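# Move bottle carrier between shelved benches into spill tray

## Task

Pick up the empty bottle carrier from the shelved bench beside the door and set it upright on the floor of the spill tray that sits on the shelved bench beside the window. The carrier must never touch the floor or the task fails. The parked cart, pedal bin and stool are free to move. Finish by opening the gripper and pulling the robot away, and the robot must not fall or be left tilted, or the task fails.

## Robot and tools

ROBOT. A Rainbow Robotics RB-Y1: two drive wheels plus two rear casters, a base 0.66 m long and 0.58 m wide whose front edge sits 0.10 m ahead of the wheel axle. It cannot move sideways. A folding leg (ankle, knee, hip) carries a chest with two seven-joint arms, each ending in a parallel gripper, and a pan/tilt head. Cameras: head_camera (896x504), left_wrist_camera and right_wrist_camera (644x364). Each arm is rated for 3 kg. A bent leg can poke out beyond the base front.

FRAMES. Base frame: origin on the floor between the drive wheels, x ahead, y to the robot's left, z up. The chest point lies on the spine 0.08 m under the shoulders. left_hand and right_hand are the midpoints between each gripper's pads; fingers point along that hand's -z and close along its x. Printed hand positions can be off, worse at full reach. The odometry frame is the base frame at scene start; base_odometry just integrates wheel turns, so wheel slip reads as travel. Heading is in rad, left positive, -3.142 to 3.142. Camera calibration lines give K in pixels and T_world_to_cam mapping base-frame points into each camera; expect small errors, larger for wrist cameras on an outstretched arm.

execute_actions. Arguments: "actions", a list holding one action or none (empty just reports state and images), and "cameras", a list from head_camera, left_wrist_camera, right_wrist_camera, all (omitted, null or ["all"] gives every camera; [] gives none). An action may contain:
- "base": exactly one key. {"translate_m": d} is a relative straight drive of d metres, positive forward, -3 to 3. {"rotate_rad": d} is a relative turn on the spot, positive counter-clockwise seen from above, -3.2 to 3.2. Both count from the base position in the latest reported state.
- "joints": one flat object for the whole robot, keyed by joint name; each value is an absolute target, radians except grippers in metres. Joints left out may still drive toward older targets.
- "speeds": caps for this action only, translate_m 0.05 to 0.4 m/s, rotate_rad 0.1 to 1.509 rad/s (defaults are the maxima). A base move needing over 8.667 s is rejected.
- "min_time_s": 0.1 to 8, the shortest duration for each arm and head motion in the action.
All parts start together. An action lasts at most 15 s. Any unknown key or out-of-range number rejects the call and nothing moves.

JOINTS (range; sign meaning). torso_squat_rad 0 to 1.2 (bigger lowers a level chest); torso_shift_rad -0.3 to 0.6 (positive pushes hips forward); torso_pitch_rad -0.2 to 1.4 (positive leans forward); torso_yaw_rad -1.5 to 1.5 (positive turns upper body left). Combined torso rules: squat + shift <= 1.52; squat - shift + pitch <= 1.57; shift + 0.5 pitch - 0.4 squat <= 0.7; shift + 0.3 pitch - 0.5 squat <= 0.39; breaking one leaves the torso short and off_target. For each arm (left_/right_ prefix): shoulder_pitch_rad -2.356 to 2.356 (0 hanging, negative raises forward and inward); left_shoulder_roll_rad 0 to 3.141 raising outward left, right_shoulder_roll_rad -3.141 to 0 raising outward right; shoulder_yaw_rad -2.094 to 2.094 (positive swings a bent forearm left, both arms); elbow_rad -2.617 to 0.01 (0 straight, negative bends forward); forearm_roll_rad -3.141 to 3.141 and hand_roll_rad -2.705 to 2.705 (positive counter-clockwise from above on a hanging arm, both arms); wrist_pitch_rad -1.57 to 1.919 (negative tips hand forward); gripper_m 0 to 0.1, the pad gap. head_pan_rad -0.523 to 0.523 (positive left, relative to chest); head_tilt_rad -0.35 to 1.57 (positive looks down). Tolerance for done is ±0.02, grippers ±0.004. Top speeds: arm joints 1 rad/s (wrist and roll joints 1.5), head 1.5, squat and pitch 0.3, shift 0.15, yaw 0.6, grippers 0.1 m/s. To grip, command a gap at least 0.005 m below the object's width; off_target then is expected.

RESULTS. base_status and joint_status report each motion: done (for the base, wheels turned the full amount even if slipping), off_target (resting short, maybe still pushing), time_out, contact_stop (torso or arm met firm resistance), stopped_with_arm (torso halted because an arm contact-stopped), limit_stop_at_<name>, limit_stop_at_own_body (self-collision guard halted it before touching), limit_stop_at_motor_heat, not_followed. After stops, the joint forgets its target and holds; a stop of one torso or arm joint halts that whole group. "joint command not followed" with a "cause:" line means arm targets were withheld for a collision risk; the gripper still moves, and withheld targets may be retried later. on_its_own lists uncommanded parts, where "held at" is a held target, not a position. The pictures line names returned images in order. A torso leg pressing furniture can shove the base backward with no odometry sign.

wait: "seconds" 0 to 10; sends nothing, returns state and images. zoom_image: "camera" and "region" [x0, y0, x1, y1] in pixels of that camera's latest full image, at most 504 by 504. finished_scene: "scene" integer, the current scene's number; final, reports success. Replying with no tool call ends the run.

CAUTIONS. Ease off a stopped, pressing part in its own action, arms before torso; if both hands hold one object and the torso contact-stops at once with nothing in the way, resend every arm joint at its reported position, then the torso. The base does not stop on collisions and may keep shoving. Never let arms strike or squeeze each other, grippers included. Torque at a joint's load limit (shoulders 63.7, elbows 32.7, wrist/roll joints 22.7 N m, load included) freezes the robot 10 s. Motors warm under load: warning at 65 °C, brakes at 80 °C. Heavy loads held far forward can tip the robot. Avoid drops, slams, hard pushes, knocking things over. The sim runs while you think, holding the last command, and loose objects may get nudged now and then.

Each tool is called after "Call:" as name(argument=value, ...) on one line, values as JSON.

## Session

Call:
execute_actions(actions=[])

Scene clock: 0.00 s.
base_odometry: x=+0.000 y=+0.000 heading=+0.000 (m, m, rad; odometry frame)
base_status: not commanded
joint_positions: torso_squat_rad=+0.350 torso_shift_rad=-0.001 torso_pitch_rad=+0.000 torso_yaw_rad=+0.000 left_shoulder_pitch_rad=+0.037 left_shoulder_roll_rad=+0.039 left_shoulder_yaw_rad=+0.040 left_elbow_rad=-0.256 left_forearm_roll_rad=+0.023 left_wrist_pitch_rad=-0.010 left_hand_roll_rad=+0.017 left_gripper_m=+0.101 right_shoulder_pitch_rad=+0.005 right_shoulder_roll_rad=+0.000 right_shoulder_yaw_rad=+0.051 right_elbow_rad=-0.196 right_forearm_roll_rad=+0.025 right_wrist_pitch_rad=-0.009 right_hand_roll_rad=+0.036 right_gripper_m=+0.100 head_pan_rad=+0.000 head_tilt_rad=+0.399
joint_status: not commanded
chest: x=-0.2285 y=-0.0006 z=+1.2474 quat_wxyz=(+1.000, +0.001, +0.000, +0.000) (m; base frame)
left_hand: x=-0.1290 y=+0.2562 z=+0.5706 quat_wxyz=(+0.992, +0.022, -0.116, +0.043) (m; base frame)
right_hand: x=-0.1346 y=-0.2151 z=+0.5679 quat_wxyz=(+0.993, +0.000, -0.100, +0.055) (m; base frame)
pictures: head_camera, left_wrist_camera, right_wrist_camera
Images, in order (width x height): head_camera 896x504, left_wrist_camera 644x364, right_wrist_camera 644x364.

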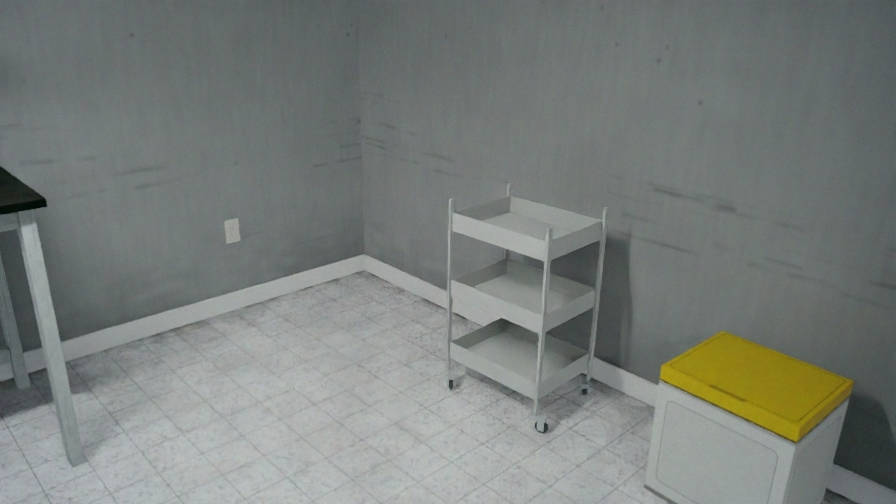

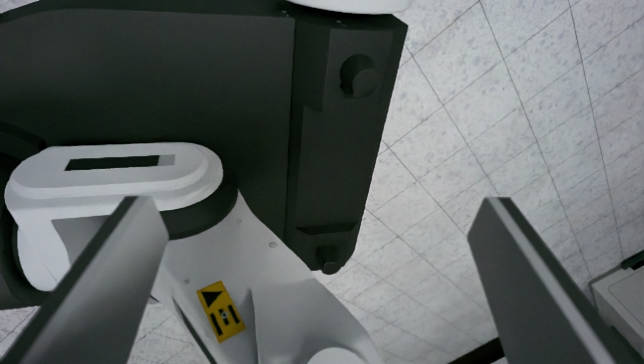

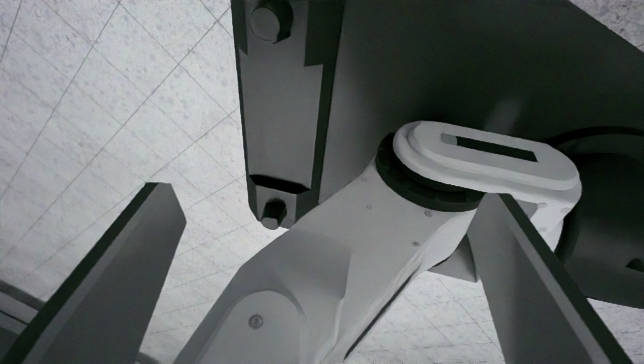

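Call:
execute_actions(actions=[{"base":{"rotate_rad":1.1},"joints":{"head_tilt_rad":0.25}}], cameras=["head_camera"])

Call:
execute_actions(actions=[{"base":{"rotate_rad":1.1}}], cameras=["head_camera"])

Call:
execute_actions(actions=[{"base":{"rotate_rad":1.1}}], cameras=["head_camera"])

Call:
execute_actions(actions=[{"base":{"rotate_rad":1.1}}], cameras=["head_camera"])

Call:
execute_actions(actions=[{"base":{"rotate_rad":1.1}}], cameras=["head_camera"])

Scene clock: 3.73 s.
base_odometry: x=+0.000 y=+0.000 heading=+1.100 (m, m, rad; odometry frame)
base_status: done
joint_positions: torso_squat_rad=+0.350 torso_shift_rad=-0.001 torso_pitch_rad=+0.000 torso_yaw_rad=+0.000 left_shoulder_pitch_rad=+0.037 left_shoulder_roll_rad=+0.039 left_shoulder_yaw_rad=+0.040 left_elbow_rad=-0.256 left_forearm_roll_rad=+0.023 left_wrist_pitch_rad=-0.010 left_hand_roll_rad=+0.017 left_gripper_m=+0.101 right_shoulder_pitch_rad=+0.005 right_shoulder_roll_rad=+0.000 right_shoulder_yaw_rad=+0.051 right_elbow_rad=-0.196 right_forearm_roll_rad=+0.025 right_wrist_pitch_rad=-0.009 right_hand_roll_rad=+0.036 right_gripper_m=+0.100 head_pan_rad=+0.000 head_tilt_rad=+0.250
joint_status: all done
chest: x=-0.2285 y=-0.0006 z=+1.2474 quat_wxyz=(+1.000, +0.001, +0.000, +0.000) (m; base frame)
left_hand: x=-0.1290 y=+0.2562 z=+0.5706 quat_wxyz=(+0.992, +0.022, -0.116, +0.043) (m; base frame)
right_hand: x=-0.1346 y=-0.2152 z=+0.5679 quat_wxyz=(+0.993, +0.000, -0.100, +0.055) (m; base frame)
pictures: head_camera
camera_calibration (this result's frames):
head_camera: T_world_to_cam=[[0.0208345, -0.999218, 0.033618, -0.0462765], [-0.193023, -0.0370129, -0.980496, 1.43358], [0.980973, 0.0139391, -0.193643, 0.424878], [0, 0, 0, 1]] pos_world=[-0.139115, 0.000898122, 1.48945]
Images, in order (width x height): head_camera 896x504.

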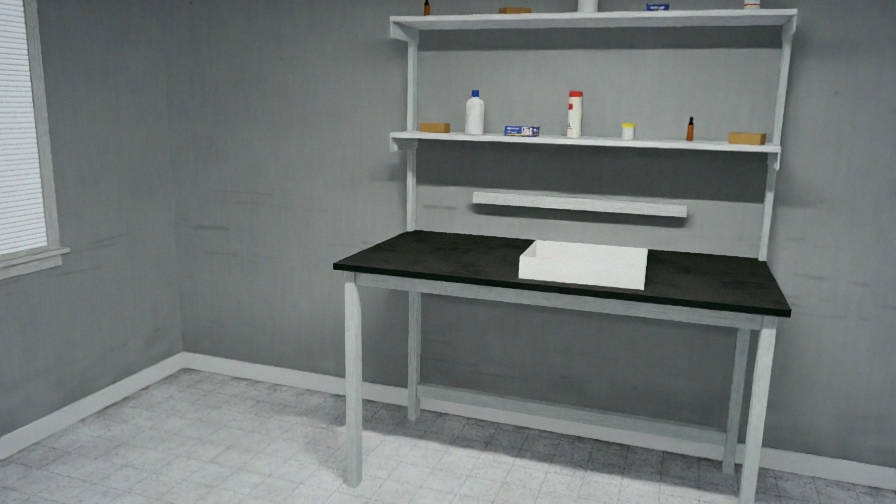

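Scene clock: 7.27 s.
base_odometry: x=+0.000 y=+0.000 heading=+2.199 (m, m, rad; odometry frame)
base_status: done
joint_positions: torso_squat_rad=+0.350 torso_shift_rad=-0.001 torso_pitch_rad=+0.000 torso_yaw_rad=+0.000 left_shoulder_pitch_rad=+0.037 left_shoulder_roll_rad=+0.039 left_shoulder_yaw_rad=+0.040 left_elbow_rad=-0.256 left_forearm_roll_rad=+0.023 left_wrist_pitch_rad=-0.010 left_hand_roll_rad=+0.017 left_gripper_m=+0.101 right_shoulder_pitch_rad=+0.005 right_shoulder_roll_rad=+0.000 right_shoulder_yaw_rad=+0.051 right_elbow_rad=-0.196 right_forearm_roll_rad=+0.025 right_wrist_pitch_rad=-0.009 right_hand_roll_rad=+0.036 right_gripper_m=+0.100 head_pan_rad=+0.000 head_tilt_rad=+0.250
joint_status: not commanded
chest: x=-0.2285 y=-0.0006 z=+1.2474 quat_wxyz=(+1.000, +0.001, +0.000, +0.000) (m; base frame)
left_hand: x=-0.1290 y=+0.2561 z=+0.5706 quat_wxyz=(+0.992, +0.022, -0.116, +0.043) (m; base frame)
right_hand: x=-0.1347 y=-0.2152 z=+0.5679 quat_wxyz=(+0.993, +0.000, -0.100, +0.055) (m; base frame)
pictures: head_camera
camera_calibration (this result's frames):
head_camera: T_world_to_cam=[[0.0208347, -0.999217, 0.033635, -0.0462887], [-0.193023, -0.0370295, -0.980495, 1.43358], [0.980973, 0.013936, -0.193644, 0.424877], [0, 0, 0, 1]] pos_world=[-0.139115, 0.000911157, 1.48945]
Images, in order (width x height): head_camera 896x504.

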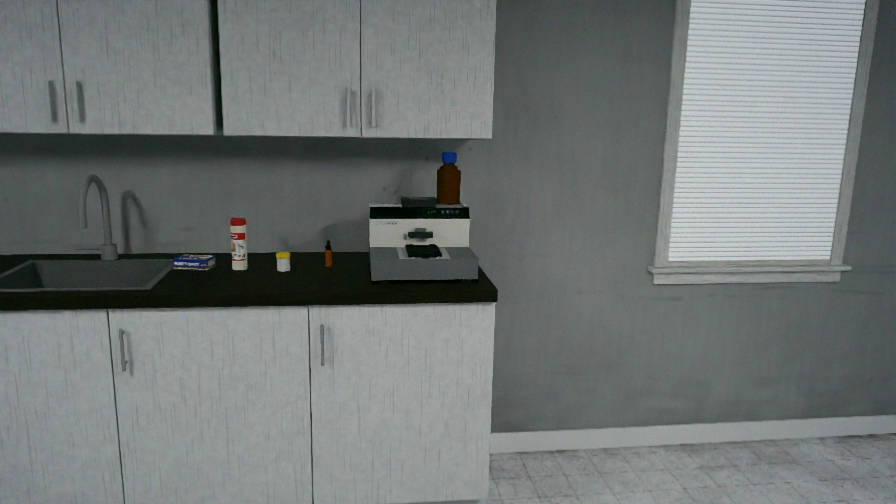

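Scene clock: 10.80 s.
base_odometry: x=+0.000 y=+0.000 heading=-2.985 (m, m, rad; odometry frame)
base_status: done
joint_positions: torso_squat_rad=+0.350 torso_shift_rad=-0.001 torso_pitch_rad=+0.000 torso_yaw_rad=+0.000 left_shoulder_pitch_rad=+0.037 left_shoulder_roll_rad=+0.039 left_shoulder_yaw_rad=+0.040 left_elbow_rad=-0.256 left_forearm_roll_rad=+0.023 left_wrist_pitch_rad=-0.010 left_hand_roll_rad=+0.017 left_gripper_m=+0.101 right_shoulder_pitch_rad=+0.005 right_shoulder_roll_rad=+0.000 right_shoulder_yaw_rad=+0.051 right_elbow_rad=-0.196 right_forearm_roll_rad=+0.025 right_wrist_pitch_rad=-0.009 right_hand_roll_rad=+0.036 right_gripper_m=+0.100 head_pan_rad=+0.000 head_tilt_rad=+0.250
joint_status: not commanded
chest: x=-0.2285 y=-0.0006 z=+1.2474 quat_wxyz=(+1.000, +0.001, +0.000, +0.000) (m; base frame)
left_hand: x=-0.1290 y=+0.2561 z=+0.5706 quat_wxyz=(+0.992, +0.022, -0.116, +0.043) (m; base frame)
right_hand: x=-0.1347 y=-0.2152 z=+0.5679 quat_wxyz=(+0.993, +0.000, -0.100, +0.055) (m; base frame)
pictures: head_camera
camera_calibration (this result's frames):
head_camera: T_world_to_cam=[[0.0208347, -0.999217, 0.0336442, -0.0462965], [-0.193023, -0.0370386, -0.980495, 1.43358], [0.980973, 0.0139342, -0.193644, 0.424877], [0, 0, 0, 1]] pos_world=[-0.139115, 0.000917149, 1.48945]
Images, in order (width x height): head_camera 896x504.

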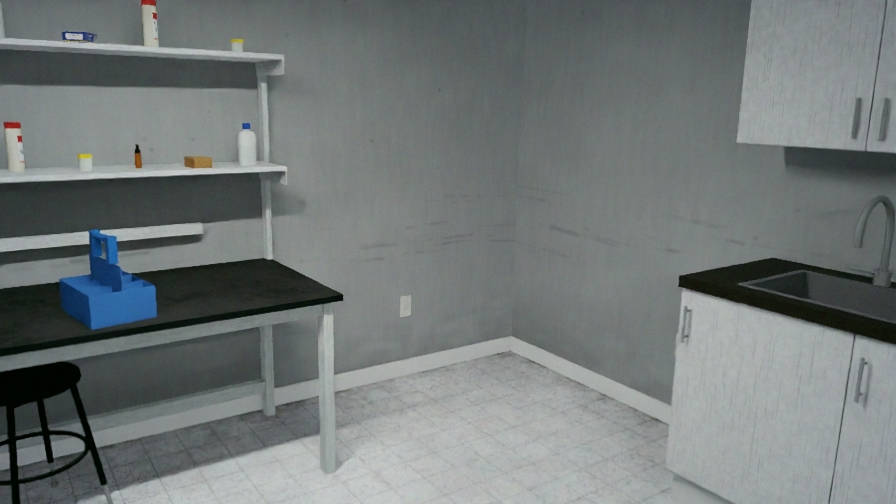

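Scene clock: 14.33 s.
base_odometry: x=+0.000 y=+0.000 heading=-1.885 (m, m, rad; odometry frame)
base_status: done
joint_positions: torso_squat_rad=+0.350 torso_shift_rad=-0.001 torso_pitch_rad=+0.000 torso_yaw_rad=+0.000 left_shoulder_pitch_rad=+0.037 left_shoulder_roll_rad=+0.039 left_shoulder_yaw_rad=+0.040 left_elbow_rad=-0.256 left_forearm_roll_rad=+0.023 left_wrist_pitch_rad=-0.010 left_hand_roll_rad=+0.017 left_gripper_m=+0.101 right_shoulder_pitch_rad=+0.005 right_shoulder_roll_rad=+0.000 right_shoulder_yaw_rad=+0.051 right_elbow_rad=-0.196 right_forearm_roll_rad=+0.025 right_wrist_pitch_rad=-0.009 right_hand_roll_rad=+0.036 right_gripper_m=+0.100 head_pan_rad=+0.000 head_tilt_rad=+0.250
joint_status: not commanded
chest: x=-0.2285 y=-0.0005 z=+1.2474 quat_wxyz=(+1.000, +0.001, +0.000, +0.000) (m; base frame)
left_hand: x=-0.1290 y=+0.2561 z=+0.5706 quat_wxyz=(+0.992, +0.021, -0.116, +0.043) (m; base frame)
right_hand: x=-0.1347 y=-0.2152 z=+0.5679 quat_wxyz=(+0.993, +0.000, -0.100, +0.055) (m; base frame)
pictures: head_camera
camera_calibration (this result's frames):
head_camera: T_world_to_cam=[[0.0208347, -0.999216, 0.0336501, -0.0463017], [-0.193023, -0.0370443, -0.980495, 1.43358], [0.980973, 0.0139331, -0.193643, 0.424877], [0, 0, 0, 1]] pos_world=[-0.139115, 0.000920583, 1.48945]
Images, in order (width x height): head_camera 896x504.

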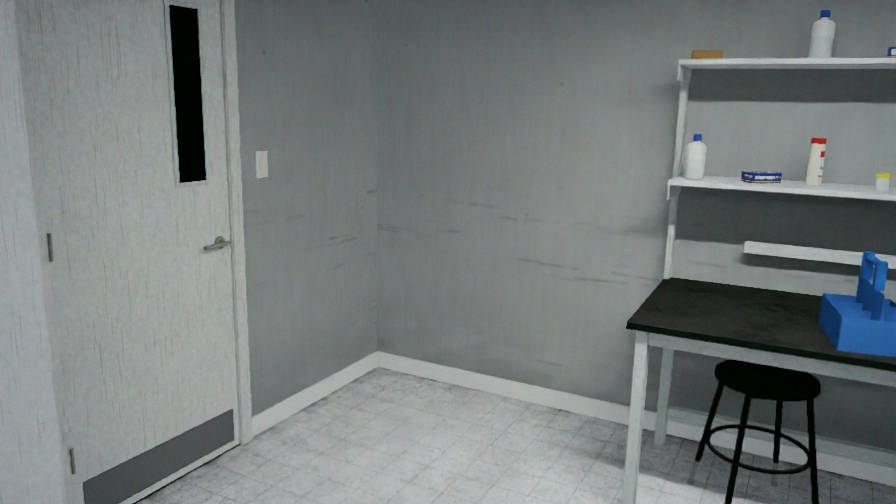

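Scene clock: 17.87 s.
base_odometry: x=+0.000 y=+0.000 heading=-0.786 (m, m, rad; odometry frame)
base_status: done
joint_positions: torso_squat_rad=+0.350 torso_shift_rad=-0.001 torso_pitch_rad=+0.000 torso_yaw_rad=+0.000 left_shoulder_pitch_rad=+0.037 left_shoulder_roll_rad=+0.039 left_shoulder_yaw_rad=+0.040 left_elbow_rad=-0.256 left_forearm_roll_rad=+0.023 left_wrist_pitch_rad=-0.010 left_hand_roll_rad=+0.017 left_gripper_m=+0.101 right_shoulder_pitch_rad=+0.005 right_shoulder_roll_rad=+0.000 right_shoulder_yaw_rad=+0.051 right_elbow_rad=-0.196 right_forearm_roll_rad=+0.025 right_wrist_pitch_rad=-0.009 right_hand_roll_rad=+0.036 right_gripper_m=+0.100 head_pan_rad=+0.000 head_tilt_rad=+0.250
joint_status: not commanded
chest: x=-0.2285 y=-0.0005 z=+1.2474 quat_wxyz=(+1.000, +0.001, +0.000, +0.000) (m; base frame)
left_hand: x=-0.1290 y=+0.2561 z=+0.5706 quat_wxyz=(+0.992, +0.021, -0.116, +0.043) (m; base frame)
right_hand: x=-0.1347 y=-0.2152 z=+0.5679 quat_wxyz=(+0.993, +0.000, -0.100, +0.055) (m; base frame)
pictures: head_camera
camera_calibration (this result's frames):
head_camera: T_world_to_cam=[[0.0208346, -0.999216, 0.0336545, -0.0463058], [-0.193023, -0.0370486, -0.980495, 1.43358], [0.980973, 0.0139322, -0.193643, 0.424877], [0, 0, 0, 1]] pos_world=[-0.139115, 0.000923065, 1.48945]
Images, in order (width x height): head_camera 896x504.

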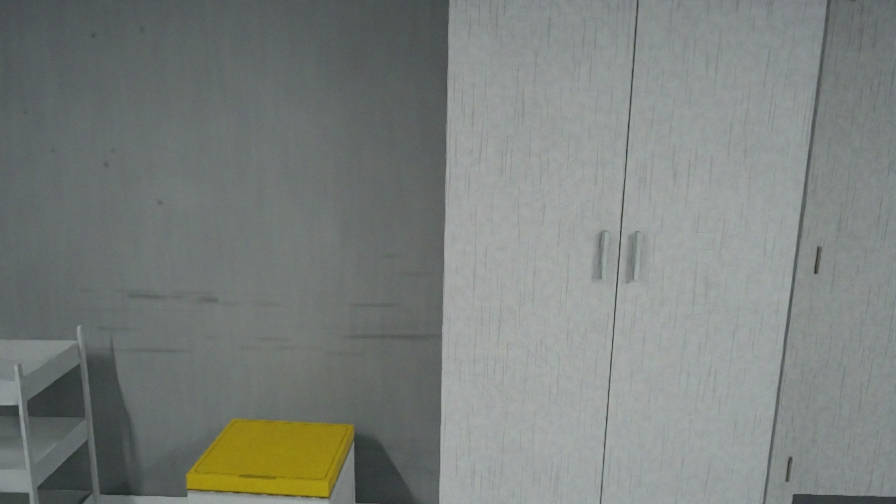

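Call:
execute_actions(actions=[{"base":{"rotate_rad":-1.9}}], cameras=[])

Call:
execute_actions(actions=[{"base":{"translate_m":1.2},"joints":{"head_tilt_rad":0.5}}], cameras=[])

Call:
execute_actions(actions=[{"base":{"rotate_rad":0.3}}], cameras=["head_camera"])

Scene clock: 22.47 s.
base_odometry: x=+0.000 y=+0.000 heading=-2.685 (m, m, rad; odometry frame)
base_status: done
joint_positions: torso_squat_rad=+0.350 torso_shift_rad=-0.001 torso_pitch_rad=+0.000 torso_yaw_rad=+0.000 left_shoulder_pitch_rad=+0.037 left_shoulder_roll_rad=+0.039 left_shoulder_yaw_rad=+0.040 left_elbow_rad=-0.256 left_forearm_roll_rad=+0.023 left_wrist_pitch_rad=-0.010 left_hand_roll_rad=+0.017 left_gripper_m=+0.101 right_shoulder_pitch_rad=+0.005 right_shoulder_roll_rad=+0.000 right_shoulder_yaw_rad=+0.051 right_elbow_rad=-0.196 right_forearm_roll_rad=+0.025 right_wrist_pitch_rad=-0.009 right_hand_roll_rad=+0.036 right_gripper_m=+0.100 head_pan_rad=+0.000 head_tilt_rad=+0.250
joint_status: not commanded
chest: x=-0.2285 y=-0.0005 z=+1.2474 quat_wxyz=(+1.000, +0.001, +0.000, +0.000) (m; base frame)
left_hand: x=-0.1290 y=+0.2561 z=+0.5706 quat_wxyz=(+0.992, +0.021, -0.116, +0.043) (m; base frame)
right_hand: x=-0.1347 y=-0.2152 z=+0.5679 quat_wxyz=(+0.993, +0.000, -0.100, +0.055) (m; base frame)
pictures: none
No camera images: the call's "cameras" was empty. Leave "cameras" out to get every camera's image.

Scene clock: 27.10 s.
base_odometry: x=-1.077 y=-0.528 heading=-2.686 (m, m, rad; odometry frame)
base_status: done
joint_positions: torso_squat_rad=+0.350 torso_shift_rad=-0.001 torso_pitch_rad=+0.000 torso_yaw_rad=+0.000 left_shoulder_pitch_rad=+0.037 left_shoulder_roll_rad=+0.039 left_shoulder_yaw_rad=+0.040 left_elbow_rad=-0.256 left_forearm_roll_rad=+0.023 left_wrist_pitch_rad=-0.010 left_hand_roll_rad=+0.017 left_gripper_m=+0.101 right_shoulder_pitch_rad=+0.005 right_shoulder_roll_rad=+0.000 right_shoulder_yaw_rad=+0.051 right_elbow_rad=-0.196 right_forearm_roll_rad=+0.025 right_wrist_pitch_rad=-0.009 right_hand_roll_rad=+0.036 right_gripper_m=+0.100 head_pan_rad=+0.000 head_tilt_rad=+0.500
joint_status: all done
chest: x=-0.2285 y=-0.0005 z=+1.2474 quat_wxyz=(+1.000, +0.001, +0.000, +0.000) (m; base frame)
left_hand: x=-0.1289 y=+0.2561 z=+0.5706 quat_wxyz=(+0.992, +0.021, -0.116, +0.043) (m; base frame)
right_hand: x=-0.1346 y=-0.2152 z=+0.5679 quat_wxyz=(+0.993, +0.000, -0.100, +0.055) (m; base frame)
pictures: none
No camera images: the call's "cameras" was empty. Leave "cameras" out to get every camera's image.

Scene clock: 29.13 s.
base_odometry: x=-1.077 y=-0.528 heading=-2.386 (m, m, rad; odometry frame)
base_status: done
joint_positions: torso_squat_rad=+0.350 torso_shift_rad=-0.001 torso_pitch_rad=+0.000 torso_yaw_rad=+0.000 left_shoulder_pitch_rad=+0.037 left_shoulder_roll_rad=+0.039 left_shoulder_yaw_rad=+0.040 left_elbow_rad=-0.256 left_forearm_roll_rad=+0.023 left_wrist_pitch_rad=-0.010 left_hand_roll_rad=+0.017 left_gripper_m=+0.101 right_shoulder_pitch_rad=+0.005 right_shoulder_roll_rad=+0.000 right_shoulder_yaw_rad=+0.051 right_elbow_rad=-0.196 right_forearm_roll_rad=+0.025 right_wrist_pitch_rad=-0.009 right_hand_roll_rad=+0.036 right_gripper_m=+0.100 head_pan_rad=+0.000 head_tilt_rad=+0.500
joint_status: not commanded
chest: x=-0.2285 y=-0.0006 z=+1.2474 quat_wxyz=(+1.000, +0.001, +0.000, +0.000) (m; base frame)
left_hand: x=-0.1289 y=+0.2561 z=+0.5706 quat_wxyz=(+0.992, +0.022, -0.116, +0.043) (m; base frame)
right_hand: x=-0.1346 y=-0.2152 z=+0.5679 quat_wxyz=(+0.993, +0.000, -0.100, +0.055) (m; base frame)
pictures: head_camera
camera_calibration (this result's frames):
head_camera: T_world_to_cam=[[0.0287974, -0.999214, 0.0272566, -0.0354232], [-0.4296, -0.0369931, -0.902261, 1.2715], [0.90256, 0.0142733, -0.430328, 0.751235], [0, 0, 0, 1]] pos_world=[-0.130777, 0.000918826, 1.47147]
Images, in order (width x height): head_camera 896x504.

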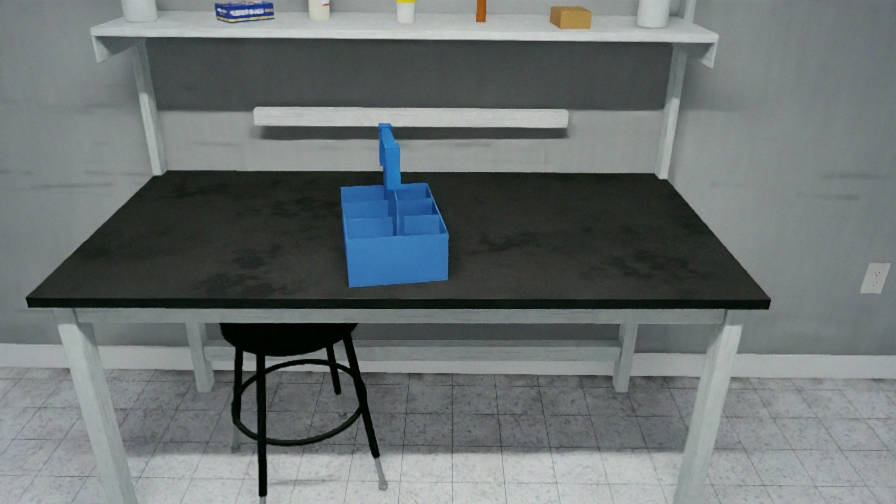

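Call:
execute_actions(actions=[{"base":{"translate_m":0.6},"joints":{"torso_squat_rad":0,"head_tilt_rad":0.7,"left_shoulder_pitch_rad":-0.8,"left_shoulder_roll_rad":0.1,"left_elbow_rad":-1.0,"left_wrist_pitch_rad":1.8,"left_hand_roll_rad":1.57}}], cameras=["head_camera"])

Scene clock: 32.47 s.
base_odometry: x=-1.514 y=-0.940 heading=-2.385 (m, m, rad; odometry frame)
base_status: done
joint_positions: torso_squat_rad=+0.000 torso_shift_rad=-0.001 torso_pitch_rad=+0.000 torso_yaw_rad=+0.000 left_shoulder_pitch_rad=-0.800 left_shoulder_roll_rad=+0.100 left_shoulder_yaw_rad=+0.040 left_elbow_rad=-1.000 left_forearm_roll_rad=+0.023 left_wrist_pitch_rad=+1.800 left_hand_roll_rad=+1.570 left_gripper_m=+0.101 right_shoulder_pitch_rad=+0.005 right_shoulder_roll_rad=+0.000 right_shoulder_yaw_rad=+0.051 right_elbow_rad=-0.196 right_forearm_roll_rad=+0.025 right_wrist_pitch_rad=-0.009 right_hand_roll_rad=+0.036 right_gripper_m=+0.100 head_pan_rad=+0.000 head_tilt_rad=+0.700
joint_status: all done
chest: x=-0.2284 y=-0.0006 z=+1.2899 quat_wxyz=(+1.000, +0.001, +0.000, +0.000) (m; base frame)
left_hand: x=+0.2339 y=+0.2009 z=+0.9812 quat_wxyz=(+0.758, +0.056, -0.032, +0.649) (m; base frame)
right_hand: x=-0.1347 y=-0.2152 z=+0.6104 quat_wxyz=(+0.993, +0.000, -0.100, +0.055) (m; base frame)
pictures: head_camera
camera_calibration (this result's frames):
head_camera: T_world_to_cam=[[0.0338728, -0.999209, 0.0208296, -0.0259812], [-0.600411, -0.0370063, -0.798835, 1.12051], [0.798974, 0.0145524, -0.60119, 1.00268], [0, 0, 0, 1]] pos_world=[-0.127466, 0.000913855, 1.49844]
Images, in order (width x height): head_camera 896x504.

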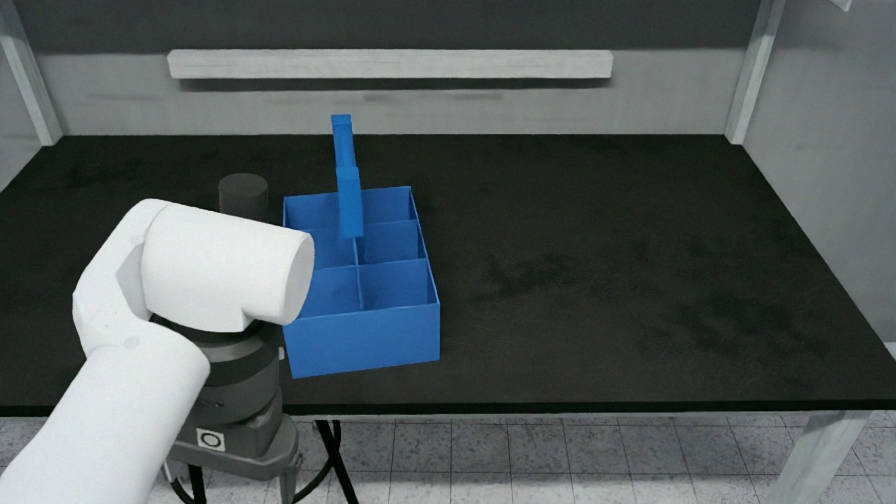

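Call:
execute_actions(actions=[{"base":{"translate_m":0.3},"joints":{"torso_pitch_rad":0.3,"torso_shift_rad":0.15,"head_tilt_rad":0.6,"left_shoulder_pitch_rad":-1.6,"left_shoulder_roll_rad":0.2,"left_elbow_rad":-0.6,"left_wrist_pitch_rad":1.9,"left_hand_roll_rad":1.7}}], cameras=["head_camera","left_wrist_camera"])

Scene clock: 35.83 s.
base_odometry: x=-1.732 y=-1.146 heading=-2.385 (m, m, rad; odometry frame)
base_status: done
joint_positions: torso_squat_rad=+0.000 torso_shift_rad=+0.150 torso_pitch_rad=+0.300 torso_yaw_rad=+0.000 left_shoulder_pitch_rad=-1.600 left_shoulder_roll_rad=+0.200 left_shoulder_yaw_rad=+0.040 left_elbow_rad=-0.600 left_forearm_roll_rad=+0.023 left_wrist_pitch_rad=+1.900 left_hand_roll_rad=+1.700 left_gripper_m=+0.101 right_shoulder_pitch_rad=+0.005 right_shoulder_roll_rad=+0.000 right_shoulder_yaw_rad=+0.051 right_elbow_rad=-0.196 right_forearm_roll_rad=+0.025 right_wrist_pitch_rad=-0.009 right_hand_roll_rad=+0.036 right_gripper_m=+0.100 head_pan_rad=+0.000 head_tilt_rad=+0.600
joint_status: all done
chest: x=-0.0318 y=-0.0006 z=+1.2682 quat_wxyz=(+0.989, +0.001, +0.150, +0.000) (m; base frame)
left_hand: x=+0.5029 y=+0.1520 z=+1.0990 quat_wxyz=(+0.741, +0.089, -0.077, +0.661) (m; base frame)
right_hand: x=-0.1431 y=-0.2151 z=+0.5913 quat_wxyz=(+0.997, +0.008, +0.050, +0.054) (m; base frame)
pictures: head_camera, left_wrist_camera
camera_calibration (this result's frames):
head_camera: T_world_to_cam=[[0.0373224, -0.999209, 0.0137408, -0.0236996], [-0.747253, -0.0370357, -0.663507, 1.05427], [0.663491, 0.0144958, -0.748044, 0.996709], [0, 0, 0, 1]] pos_world=[0.127382, 0.000916589, 1.44542]
left_wrist_camera: T_world_to_cam=[[0.101469, 0.967831, 0.230231, -0.454417], [0.749483, -0.226553, 0.622053, -1.00087], [0.654202, 0.109435, -0.748361, 0.564807], [0, 0, 0, 1]] pos_world=[0.426749, 0.151238, 1.1499]
Images, in order (width x height): head_camera 896x504, left_wrist_camera 644x364.

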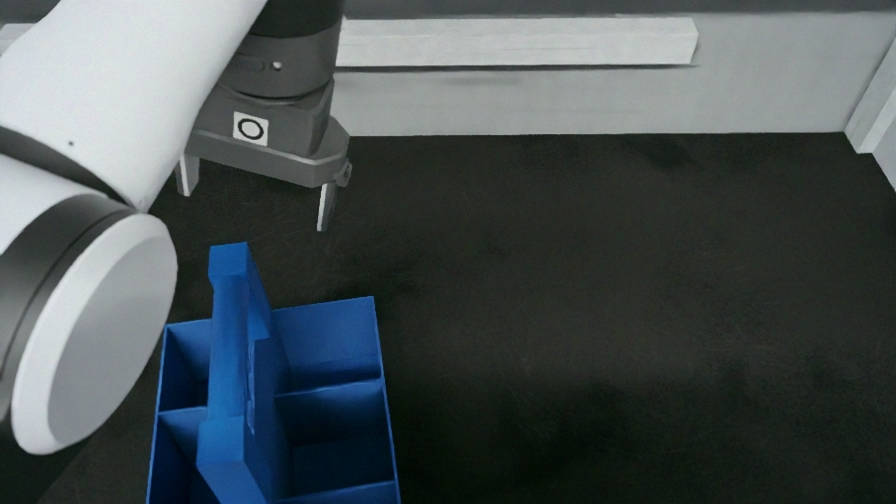

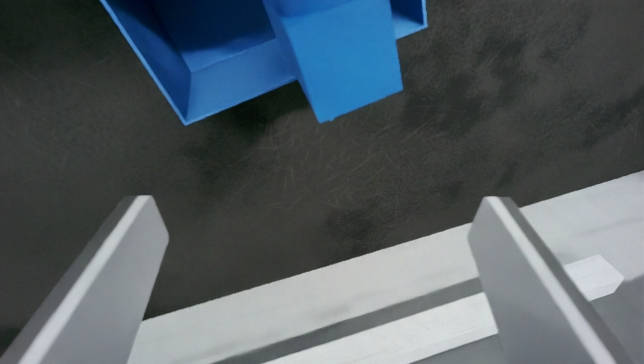

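Call:
execute_actions(actions=[{"base":{"translate_m":-0.1},"joints":{"left_shoulder_roll_rad":0.25,"left_shoulder_yaw_rad":-0.2,"left_hand_roll_rad":1.9}}], cameras=["head_camera","left_wrist_camera"])

Scene clock: 37.60 s.
base_odometry: x=-1.659 y=-1.077 heading=-2.386 (m, m, rad; odometry frame)
base_status: done
joint_positions: torso_squat_rad=+0.000 torso_shift_rad=+0.150 torso_pitch_rad=+0.300 torso_yaw_rad=+0.000 left_shoulder_pitch_rad=-1.600 left_shoulder_roll_rad=+0.250 left_shoulder_yaw_rad=-0.200 left_elbow_rad=-0.600 left_forearm_roll_rad=+0.023 left_wrist_pitch_rad=+1.900 left_hand_roll_rad=+1.900 left_gripper_m=+0.101 right_shoulder_pitch_rad=+0.005 right_shoulder_roll_rad=+0.000 right_shoulder_yaw_rad=+0.051 right_elbow_rad=-0.196 right_forearm_roll_rad=+0.025 right_wrist_pitch_rad=-0.009 right_hand_roll_rad=+0.036 right_gripper_m=+0.100 head_pan_rad=+0.000 head_tilt_rad=+0.600
joint_status: all done
chest: x=-0.0320 y=-0.0006 z=+1.2683 quat_wxyz=(+0.989, +0.001, +0.149, +0.000) (m; base frame)
left_hand: x=+0.5128 y=+0.1943 z=+1.1126 quat_wxyz=(+0.665, +0.142, -0.189, +0.709) (m; base frame)
right_hand: x=-0.1432 y=-0.2151 z=+0.5914 quat_wxyz=(+0.997, +0.008, +0.050, +0.054) (m; base frame)
pictures: head_camera, left_wrist_camera
camera_calibration (this result's frames):
head_camera: T_world_to_cam=[[0.0373167, -0.999208, 0.0137793, -0.0237194], [-0.747091, -0.0370534, -0.663689, 1.05443], [0.663674, 0.0144723, -0.747882, 0.996615], [0, 0, 0, 1]] pos_world=[0.127212, 0.000946359, 1.44549]
left_wrist_camera: T_world_to_cam=[[-0.0874974, 0.889185, 0.449104, -0.630863], [0.713222, -0.258824, 0.651402, -1.01502], [0.695456, 0.377306, -0.61154, 0.338441], [0, 0, 0, 1]] pos_world=[0.433361, 0.170549, 1.15148]
Images, in order (width x height): head_camera 896x504, left_wrist_camera 644x364.

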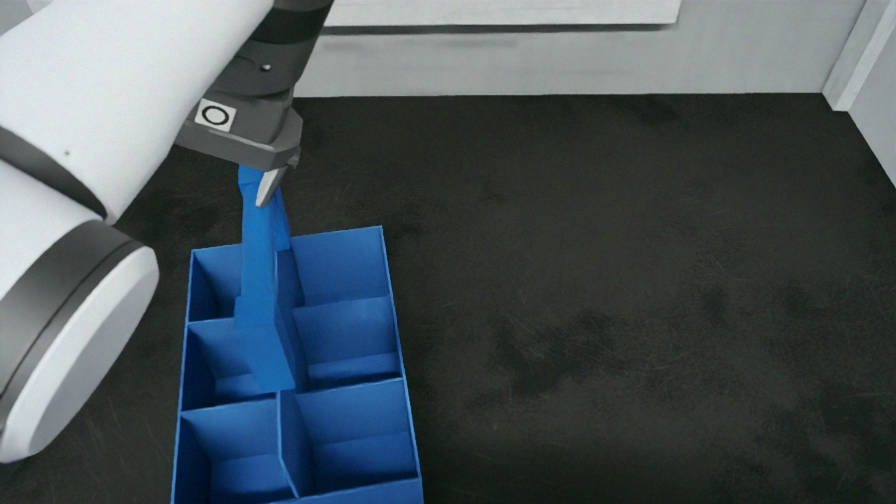

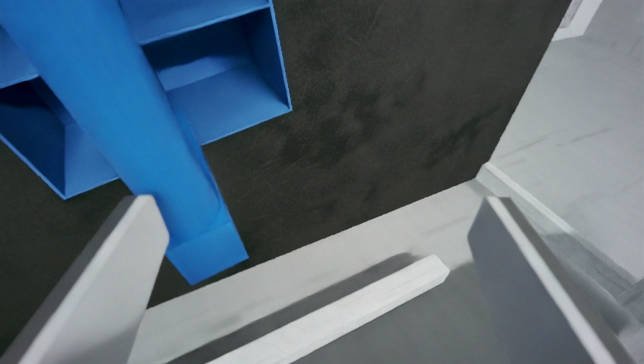

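Wrong way.

Call:
execute_actions(actions=[{"base":{"translate_m":-0.04},"joints":{"left_shoulder_roll_rad":0.3,"left_shoulder_yaw_rad":0.28,"left_hand_roll_rad":1.8}}], cameras=["head_camera","left_wrist_camera"])

Scene clock: 39.00 s.
base_odometry: x=-1.630 y=-1.050 heading=-2.387 (m, m, rad; odometry frame)
base_status: done
joint_positions: torso_squat_rad=+0.000 torso_shift_rad=+0.150 torso_pitch_rad=+0.300 torso_yaw_rad=+0.000 left_shoulder_pitch_rad=-1.600 left_shoulder_roll_rad=+0.300 left_shoulder_yaw_rad=+0.280 left_elbow_rad=-0.600 left_forearm_roll_rad=+0.023 left_wrist_pitch_rad=+1.900 left_hand_roll_rad=+1.800 left_gripper_m=+0.101 right_shoulder_pitch_rad=+0.005 right_shoulder_roll_rad=+0.000 right_shoulder_yaw_rad=+0.051 right_elbow_rad=-0.196 right_forearm_roll_rad=+0.025 right_wrist_pitch_rad=-0.009 right_hand_roll_rad=+0.036 right_gripper_m=+0.100 head_pan_rad=+0.000 head_tilt_rad=+0.600
joint_status: all done
chest: x=-0.0319 y=-0.0006 z=+1.2682 quat_wxyz=(+0.989, +0.001, +0.149, +0.000) (m; base frame)
left_hand: x=+0.5132 y=+0.1876 z=+1.1141 quat_wxyz=(+0.653, +0.017, -0.007, +0.757) (m; base frame)
right_hand: x=-0.1432 y=-0.2151 z=+0.5914 quat_wxyz=(+0.997, +0.008, +0.050, +0.054) (m; base frame)
pictures: head_camera, left_wrist_camera
camera_calibration (this result's frames):
head_camera: T_world_to_cam=[[0.0373147, -0.999209, 0.0137774, -0.0237189], [-0.747139, -0.0370517, -0.663635, 1.05439], [0.66362, 0.0144697, -0.74793, 0.996631], [0, 0, 0, 1]] pos_world=[0.127278, 0.000945961, 1.44547]
left_wrist_camera: T_world_to_cam=[[-0.159506, 0.986688, 0.0316925, -0.14184], [0.751273, 0.100497, 0.652296, -1.10589], [0.640427, 0.127855, -0.757302, 0.579056], [0, 0, 0, 1]] pos_world=[0.43736, 0.177056, 1.16439]
Images, in order (width x height): head_camera 896x504, left_wrist_camera 644x364.

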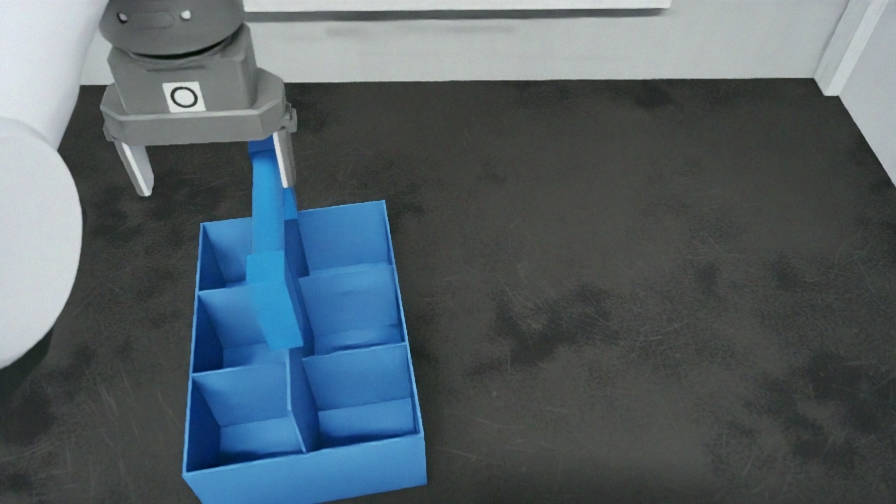

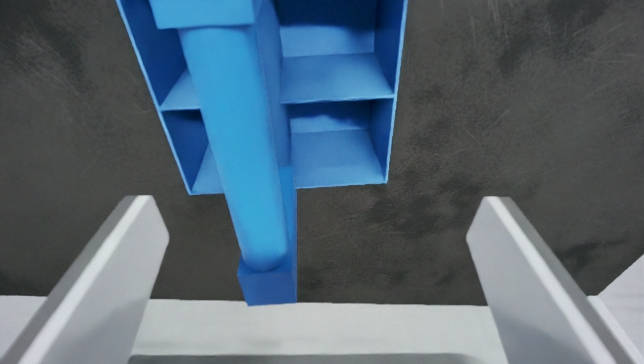

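Call:
execute_actions(actions=[{"joints":{"torso_yaw_rad":-0.05,"torso_squat_rad":0.45}}], cameras=["head_camera","left_wrist_camera"])

Scene clock: 41.37 s.
base_odometry: x=-1.630 y=-1.050 heading=-2.387 (m, m, rad; odometry frame)
base_status: not commanded
joint_positions: torso_squat_rad=+0.450 torso_shift_rad=+0.150 torso_pitch_rad=+0.300 torso_yaw_rad=-0.050 left_shoulder_pitch_rad=-1.600 left_shoulder_roll_rad=+0.300 left_shoulder_yaw_rad=+0.280 left_elbow_rad=-0.600 left_forearm_roll_rad=+0.023 left_wrist_pitch_rad=+1.900 left_hand_roll_rad=+1.800 left_gripper_m=+0.101 right_shoulder_pitch_rad=+0.005 right_shoulder_roll_rad=+0.000 right_shoulder_yaw_rad=+0.051 right_elbow_rad=-0.196 right_forearm_roll_rad=+0.025 right_wrist_pitch_rad=-0.009 right_hand_roll_rad=+0.036 right_gripper_m=+0.100 head_pan_rad=+0.000 head_tilt_rad=+0.600
joint_status: all done
chest: x=-0.0424 y=-0.0005 z=+1.1994 quat_wxyz=(+0.988, -0.003, +0.149, -0.025) (m; base frame)
left_hand: x=+0.5110 y=+0.1593 z=+1.0426 quat_wxyz=(+0.671, +0.012, -0.001, +0.742) (m; base frame)
right_hand: x=-0.1640 y=-0.2195 z=+0.5257 quat_wxyz=(+0.998, +0.002, +0.050, +0.030) (m; base frame)
pictures: head_camera, left_wrist_camera
camera_calibration (this result's frames):
head_camera: T_world_to_cam=[[-0.0101407, -0.999544, 0.0284567, -0.0419789], [-0.748268, -0.0112925, -0.6633, 1.00043], [0.663319, -0.0280195, -0.747812, 0.951878], [0, 0, 0, 1]] pos_world=[0.116765, -0.00399118, 1.37661]
left_wrist_camera: T_world_to_cam=[[-0.112494, 0.993505, 0.0171416, -0.121895], [0.755405, 0.0743011, 0.651032, -1.05143], [0.64553, 0.0861857, -0.758857, 0.53565], [0, 0, 0, 1]] pos_world=[0.434765, 0.15306, 1.09308]
Images, in order (width x height): head_camera 896x504, left_wrist_camera 644x364.

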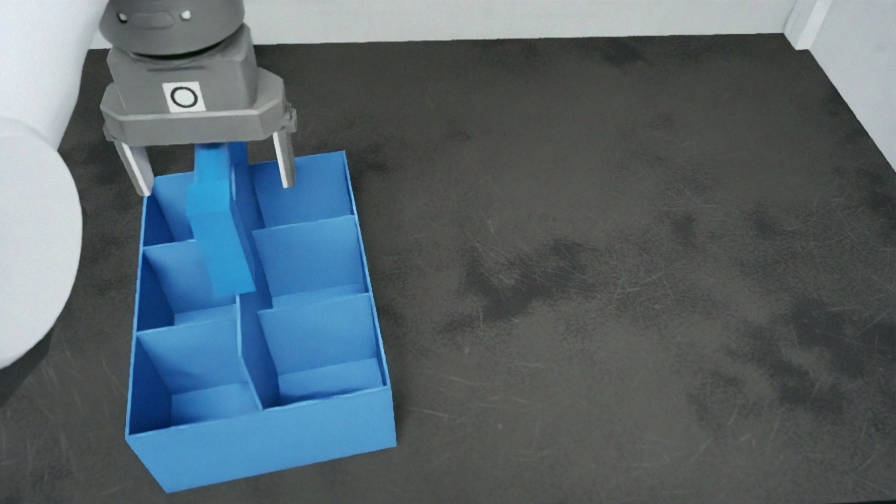

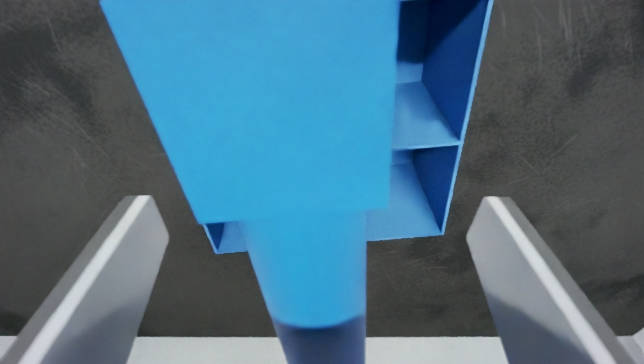

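Call:
execute_actions(actions=[{"base":{"translate_m":0.04},"joints":{"torso_squat_rad":0.5}}], cameras=[])

Call:
execute_actions(actions=[{"joints":{"left_gripper_m":0.0}}], cameras=["head_camera","left_wrist_camera"])

Scene clock: 42.73 s.
base_odometry: x=-1.659 y=-1.077 heading=-2.387 (m, m, rad; odometry frame)
base_status: done
joint_positions: torso_squat_rad=+0.500 torso_shift_rad=+0.150 torso_pitch_rad=+0.300 torso_yaw_rad=-0.050 left_shoulder_pitch_rad=-1.600 left_shoulder_roll_rad=+0.300 left_shoulder_yaw_rad=+0.280 left_elbow_rad=-0.600 left_forearm_roll_rad=+0.023 left_wrist_pitch_rad=+1.900 left_hand_roll_rad=+1.800 left_gripper_m=+0.101 right_shoulder_pitch_rad=+0.005 right_shoulder_roll_rad=+0.000 right_shoulder_yaw_rad=+0.051 right_elbow_rad=-0.196 right_forearm_roll_rad=+0.025 right_wrist_pitch_rad=-0.009 right_hand_roll_rad=+0.036 right_gripper_m=+0.100 head_pan_rad=+0.000 head_tilt_rad=+0.600
joint_status: all done
chest: x=-0.0447 y=-0.0005 z=+1.1835 quat_wxyz=(+0.988, -0.003, +0.149, -0.025) (m; base frame)
left_hand: x=+0.5086 y=+0.1593 z=+1.0266 quat_wxyz=(+0.671, +0.012, -0.001, +0.742) (m; base frame)
right_hand: x=-0.1663 y=-0.2195 z=+0.5098 quat_wxyz=(+0.998, +0.002, +0.050, +0.030) (m; base frame)
pictures: none
No camera images: the call's "cameras" was empty. Leave "cameras" out to get every camera's image.

Scene clock: 44.23 s.
base_odometry: x=-1.659 y=-1.077 heading=-2.387 (m, m, rad; odometry frame)
base_status: not commanded
joint_positions: torso_squat_rad=+0.500 torso_shift_rad=+0.150 torso_pitch_rad=+0.300 torso_yaw_rad=-0.050 left_shoulder_pitch_rad=-1.600 left_shoulder_roll_rad=+0.300 left_shoulder_yaw_rad=+0.280 left_elbow_rad=-0.600 left_forearm_roll_rad=+0.023 left_wrist_pitch_rad=+1.900 left_hand_roll_rad=+1.800 left_gripper_m=+0.026 right_shoulder_pitch_rad=+0.005 right_shoulder_roll_rad=+0.000 right_shoulder_yaw_rad=+0.051 right_elbow_rad=-0.196 right_forearm_roll_rad=+0.025 right_wrist_pitch_rad=-0.009 right_hand_roll_rad=+0.036 right_gripper_m=+0.100 head_pan_rad=+0.000 head_tilt_rad=+0.600
joint_status: left_gripper_m off_target (ended at +0.026, target +0.000)
chest: x=-0.0447 y=-0.0005 z=+1.1835 quat_wxyz=(+0.988, -0.003, +0.149, -0.025) (m; base frame)
left_hand: x=+0.5086 y=+0.1593 z=+1.0267 quat_wxyz=(+0.671, +0.012, -0.001, +0.742) (m; base frame)
right_hand: x=-0.1663 y=-0.2195 z=+0.5098 quat_wxyz=(+0.998, +0.002, +0.050, +0.030) (m; base frame)
pictures: head_camera, left_wrist_camera
camera_calibration (this result's frames):
head_camera: T_world_to_cam=[[-0.0101506, -0.999543, 0.0284631, -0.0415553], [-0.748387, -0.0112843, -0.663166, 0.988027], [0.663184, -0.028033, -0.747931, 0.941687], [0, 0, 0, 1]] pos_world=[0.114493, -0.00398884, 1.36073]
left_wrist_camera: T_world_to_cam=[[-0.112538, 0.993499, 0.0171685, -0.121916], [0.755561, 0.0743387, 0.650847, -1.03916], [0.645339, 0.086217, -0.759015, 0.525287], [0, 0, 0, 1]] pos_world=[0.432438, 0.153085, 1.07713]
Images, in order (width x height): head_camera 896x504, left_wrist_camera 644x364.

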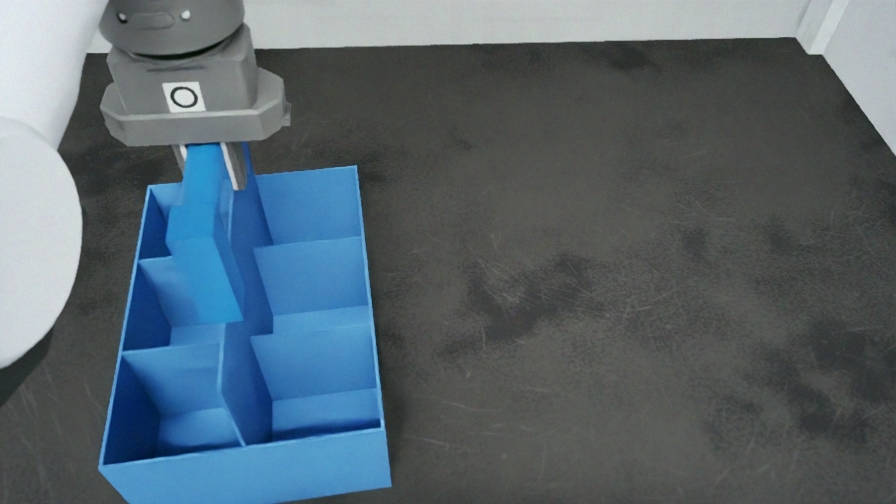

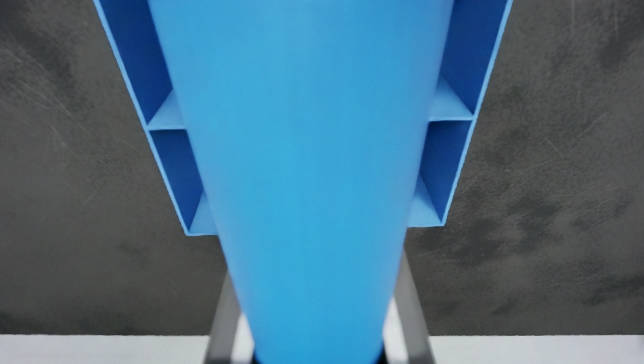

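Call:
execute_actions(actions=[{"joints":{"torso_squat_rad":0,"left_shoulder_pitch_rad":-1.8,"left_elbow_rad":-0.4},"min_time_s":2}], cameras=[])

Call:
execute_actions(actions=[{"base":{"translate_m":-1}}], cameras=[])

Call:
execute_actions(actions=[{"base":{"rotate_rad":3.1},"joints":{"left_hand_roll_rad":0.15,"head_tilt_rad":0.3},"speeds":{"rotate_rad":0.8},"min_time_s":3}], cameras=[])

Call:
execute_actions(actions=[{"base":{"translate_m":2.3}}], cameras=["head_camera"])

Scene clock: 46.87 s.
base_odometry: x=-1.659 y=-1.077 heading=-2.387 (m, m, rad; odometry frame)
base_status: not commanded
joint_positions: torso_squat_rad=+0.000 torso_shift_rad=+0.150 torso_pitch_rad=+0.300 torso_yaw_rad=-0.050 left_shoulder_pitch_rad=-1.799 left_shoulder_roll_rad=+0.300 left_shoulder_yaw_rad=+0.280 left_elbow_rad=-0.400 left_forearm_roll_rad=+0.023 left_wrist_pitch_rad=+1.900 left_hand_roll_rad=+1.800 left_gripper_m=+0.026 right_shoulder_pitch_rad=+0.005 right_shoulder_roll_rad=+0.000 right_shoulder_yaw_rad=+0.051 right_elbow_rad=-0.196 right_forearm_roll_rad=+0.025 right_wrist_pitch_rad=-0.009 right_hand_roll_rad=+0.036 right_gripper_m=+0.100 head_pan_rad=+0.000 head_tilt_rad=+0.600
joint_status: all done
chest: x=-0.0317 y=-0.0006 z=+1.2682 quat_wxyz=(+0.988, -0.003, +0.150, -0.025) (m; base frame)
left_hand: x=+0.5194 y=+0.1280 z=+1.1608 quat_wxyz=(+0.691, +0.016, +0.002, +0.723) (m; base frame)
right_hand: x=-0.1535 y=-0.2195 z=+0.5945 quat_wxyz=(+0.998, +0.002, +0.050, +0.030) (m; base frame)
pictures: none
No camera images: the call's "cameras" was empty. Leave "cameras" out to get every camera's image.

Scene clock: 51.07 s.
base_odometry: x=-0.931 y=-0.391 heading=-2.386 (m, m, rad; odometry frame)
base_status: done
joint_positions: torso_squat_rad=+0.000 torso_shift_rad=+0.150 torso_pitch_rad=+0.300 torso_yaw_rad=-0.050 left_shoulder_pitch_rad=-1.799 left_shoulder_roll_rad=+0.300 left_shoulder_yaw_rad=+0.280 left_elbow_rad=-0.400 left_forearm_roll_rad=+0.023 left_wrist_pitch_rad=+1.900 left_hand_roll_rad=+1.800 left_gripper_m=+0.026 right_shoulder_pitch_rad=+0.005 right_shoulder_roll_rad=+0.000 right_shoulder_yaw_rad=+0.051 right_elbow_rad=-0.196 right_forearm_roll_rad=+0.025 right_wrist_pitch_rad=-0.009 right_hand_roll_rad=+0.036 right_gripper_m=+0.100 head_pan_rad=+0.000 head_tilt_rad=+0.600
joint_status: not commanded
chest: x=-0.0319 y=-0.0006 z=+1.2682 quat_wxyz=(+0.988, -0.003, +0.149, -0.025) (m; base frame)
left_hand: x=+0.5193 y=+0.1280 z=+1.1611 quat_wxyz=(+0.691, +0.016, +0.002, +0.723) (m; base frame)
right_hand: x=-0.1536 y=-0.2195 z=+0.5945 quat_wxyz=(+0.998, +0.002, +0.050, +0.030) (m; base frame)
pictures: none
No camera images: the call's "cameras" was empty. Leave "cameras" out to get every camera's image.

Scene clock: 56.87 s.
base_odometry: x=-0.931 y=-0.391 heading=+0.714 (m, m, rad; odometry frame)
base_status: done
joint_positions: torso_squat_rad=+0.000 torso_shift_rad=+0.150 torso_pitch_rad=+0.300 torso_yaw_rad=-0.050 left_shoulder_pitch_rad=-1.799 left_shoulder_roll_rad=+0.300 left_shoulder_yaw_rad=+0.280 left_elbow_rad=-0.400 left_forearm_roll_rad=+0.023 left_wrist_pitch_rad=+1.900 left_hand_roll_rad=+0.150 left_gripper_m=+0.026 right_shoulder_pitch_rad=+0.005 right_shoulder_roll_rad=+0.000 right_shoulder_yaw_rad=+0.051 right_elbow_rad=-0.196 right_forearm_roll_rad=+0.025 right_wrist_pitch_rad=-0.009 right_hand_roll_rad=+0.036 right_gripper_m=+0.100 head_pan_rad=+0.000 head_tilt_rad=+0.300
joint_status: all done
chest: x=-0.0319 y=-0.0006 z=+1.2682 quat_wxyz=(+0.988, -0.003, +0.149, -0.025) (m; base frame)
left_hand: x=+0.5193 y=+0.1280 z=+1.1611 quat_wxyz=(+1.000, +0.010, +0.013, -0.017) (m; base frame)
right_hand: x=-0.1536 y=-0.2195 z=+0.5945 quat_wxyz=(+0.998, +0.002, +0.050, +0.030) (m; base frame)
pictures: none
No camera images: the call's "cameras" was empty. Leave "cameras" out to get every camera's image.

Scene clock: 64.20 s.
base_odometry: x=+0.807 y=+1.115 heading=+0.714 (m, m, rad; odometry frame)
base_status: done
joint_positions: torso_squat_rad=+0.000 torso_shift_rad=+0.150 torso_pitch_rad=+0.300 torso_yaw_rad=-0.050 left_shoulder_pitch_rad=-1.799 left_shoulder_roll_rad=+0.300 left_shoulder_yaw_rad=+0.280 left_elbow_rad=-0.400 left_forearm_roll_rad=+0.023 left_wrist_pitch_rad=+1.900 left_hand_roll_rad=+0.150 left_gripper_m=+0.026 right_shoulder_pitch_rad=+0.005 right_shoulder_roll_rad=+0.000 right_shoulder_yaw_rad=+0.051 right_elbow_rad=-0.196 right_forearm_roll_rad=+0.025 right_wrist_pitch_rad=-0.009 right_hand_roll_rad=+0.036 right_gripper_m=+0.100 head_pan_rad=+0.000 head_tilt_rad=+0.300
joint_status: not commanded
chest: x=-0.0318 y=-0.0006 z=+1.2682 quat_wxyz=(+0.988, -0.003, +0.150, -0.025) (m; base frame)
left_hand: x=+0.5194 y=+0.1280 z=+1.1610 quat_wxyz=(+1.000, +0.010, +0.013, -0.017) (m; base frame)
right_hand: x=-0.1535 y=-0.2195 z=+0.5945 quat_wxyz=(+0.998, +0.002, +0.050, +0.030) (m; base frame)
pictures: head_camera
camera_calibration (this result's frames):
head_camera: T_world_to_cam=[[-0.016243, -0.999104, 0.0390863, -0.0589942], [-0.519453, -0.0249698, -0.854134, 1.32022], [0.854345, -0.0341772, -0.518582, 0.653951], [0, 0, 0, 1]] pos_world=[0.126133, -0.00362551, 1.46908]
Images, in order (width x height): head_camera 896x504.

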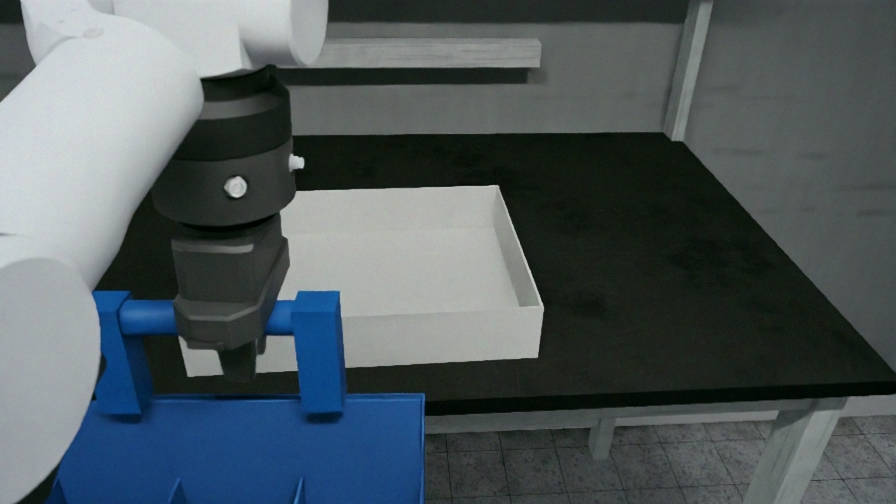

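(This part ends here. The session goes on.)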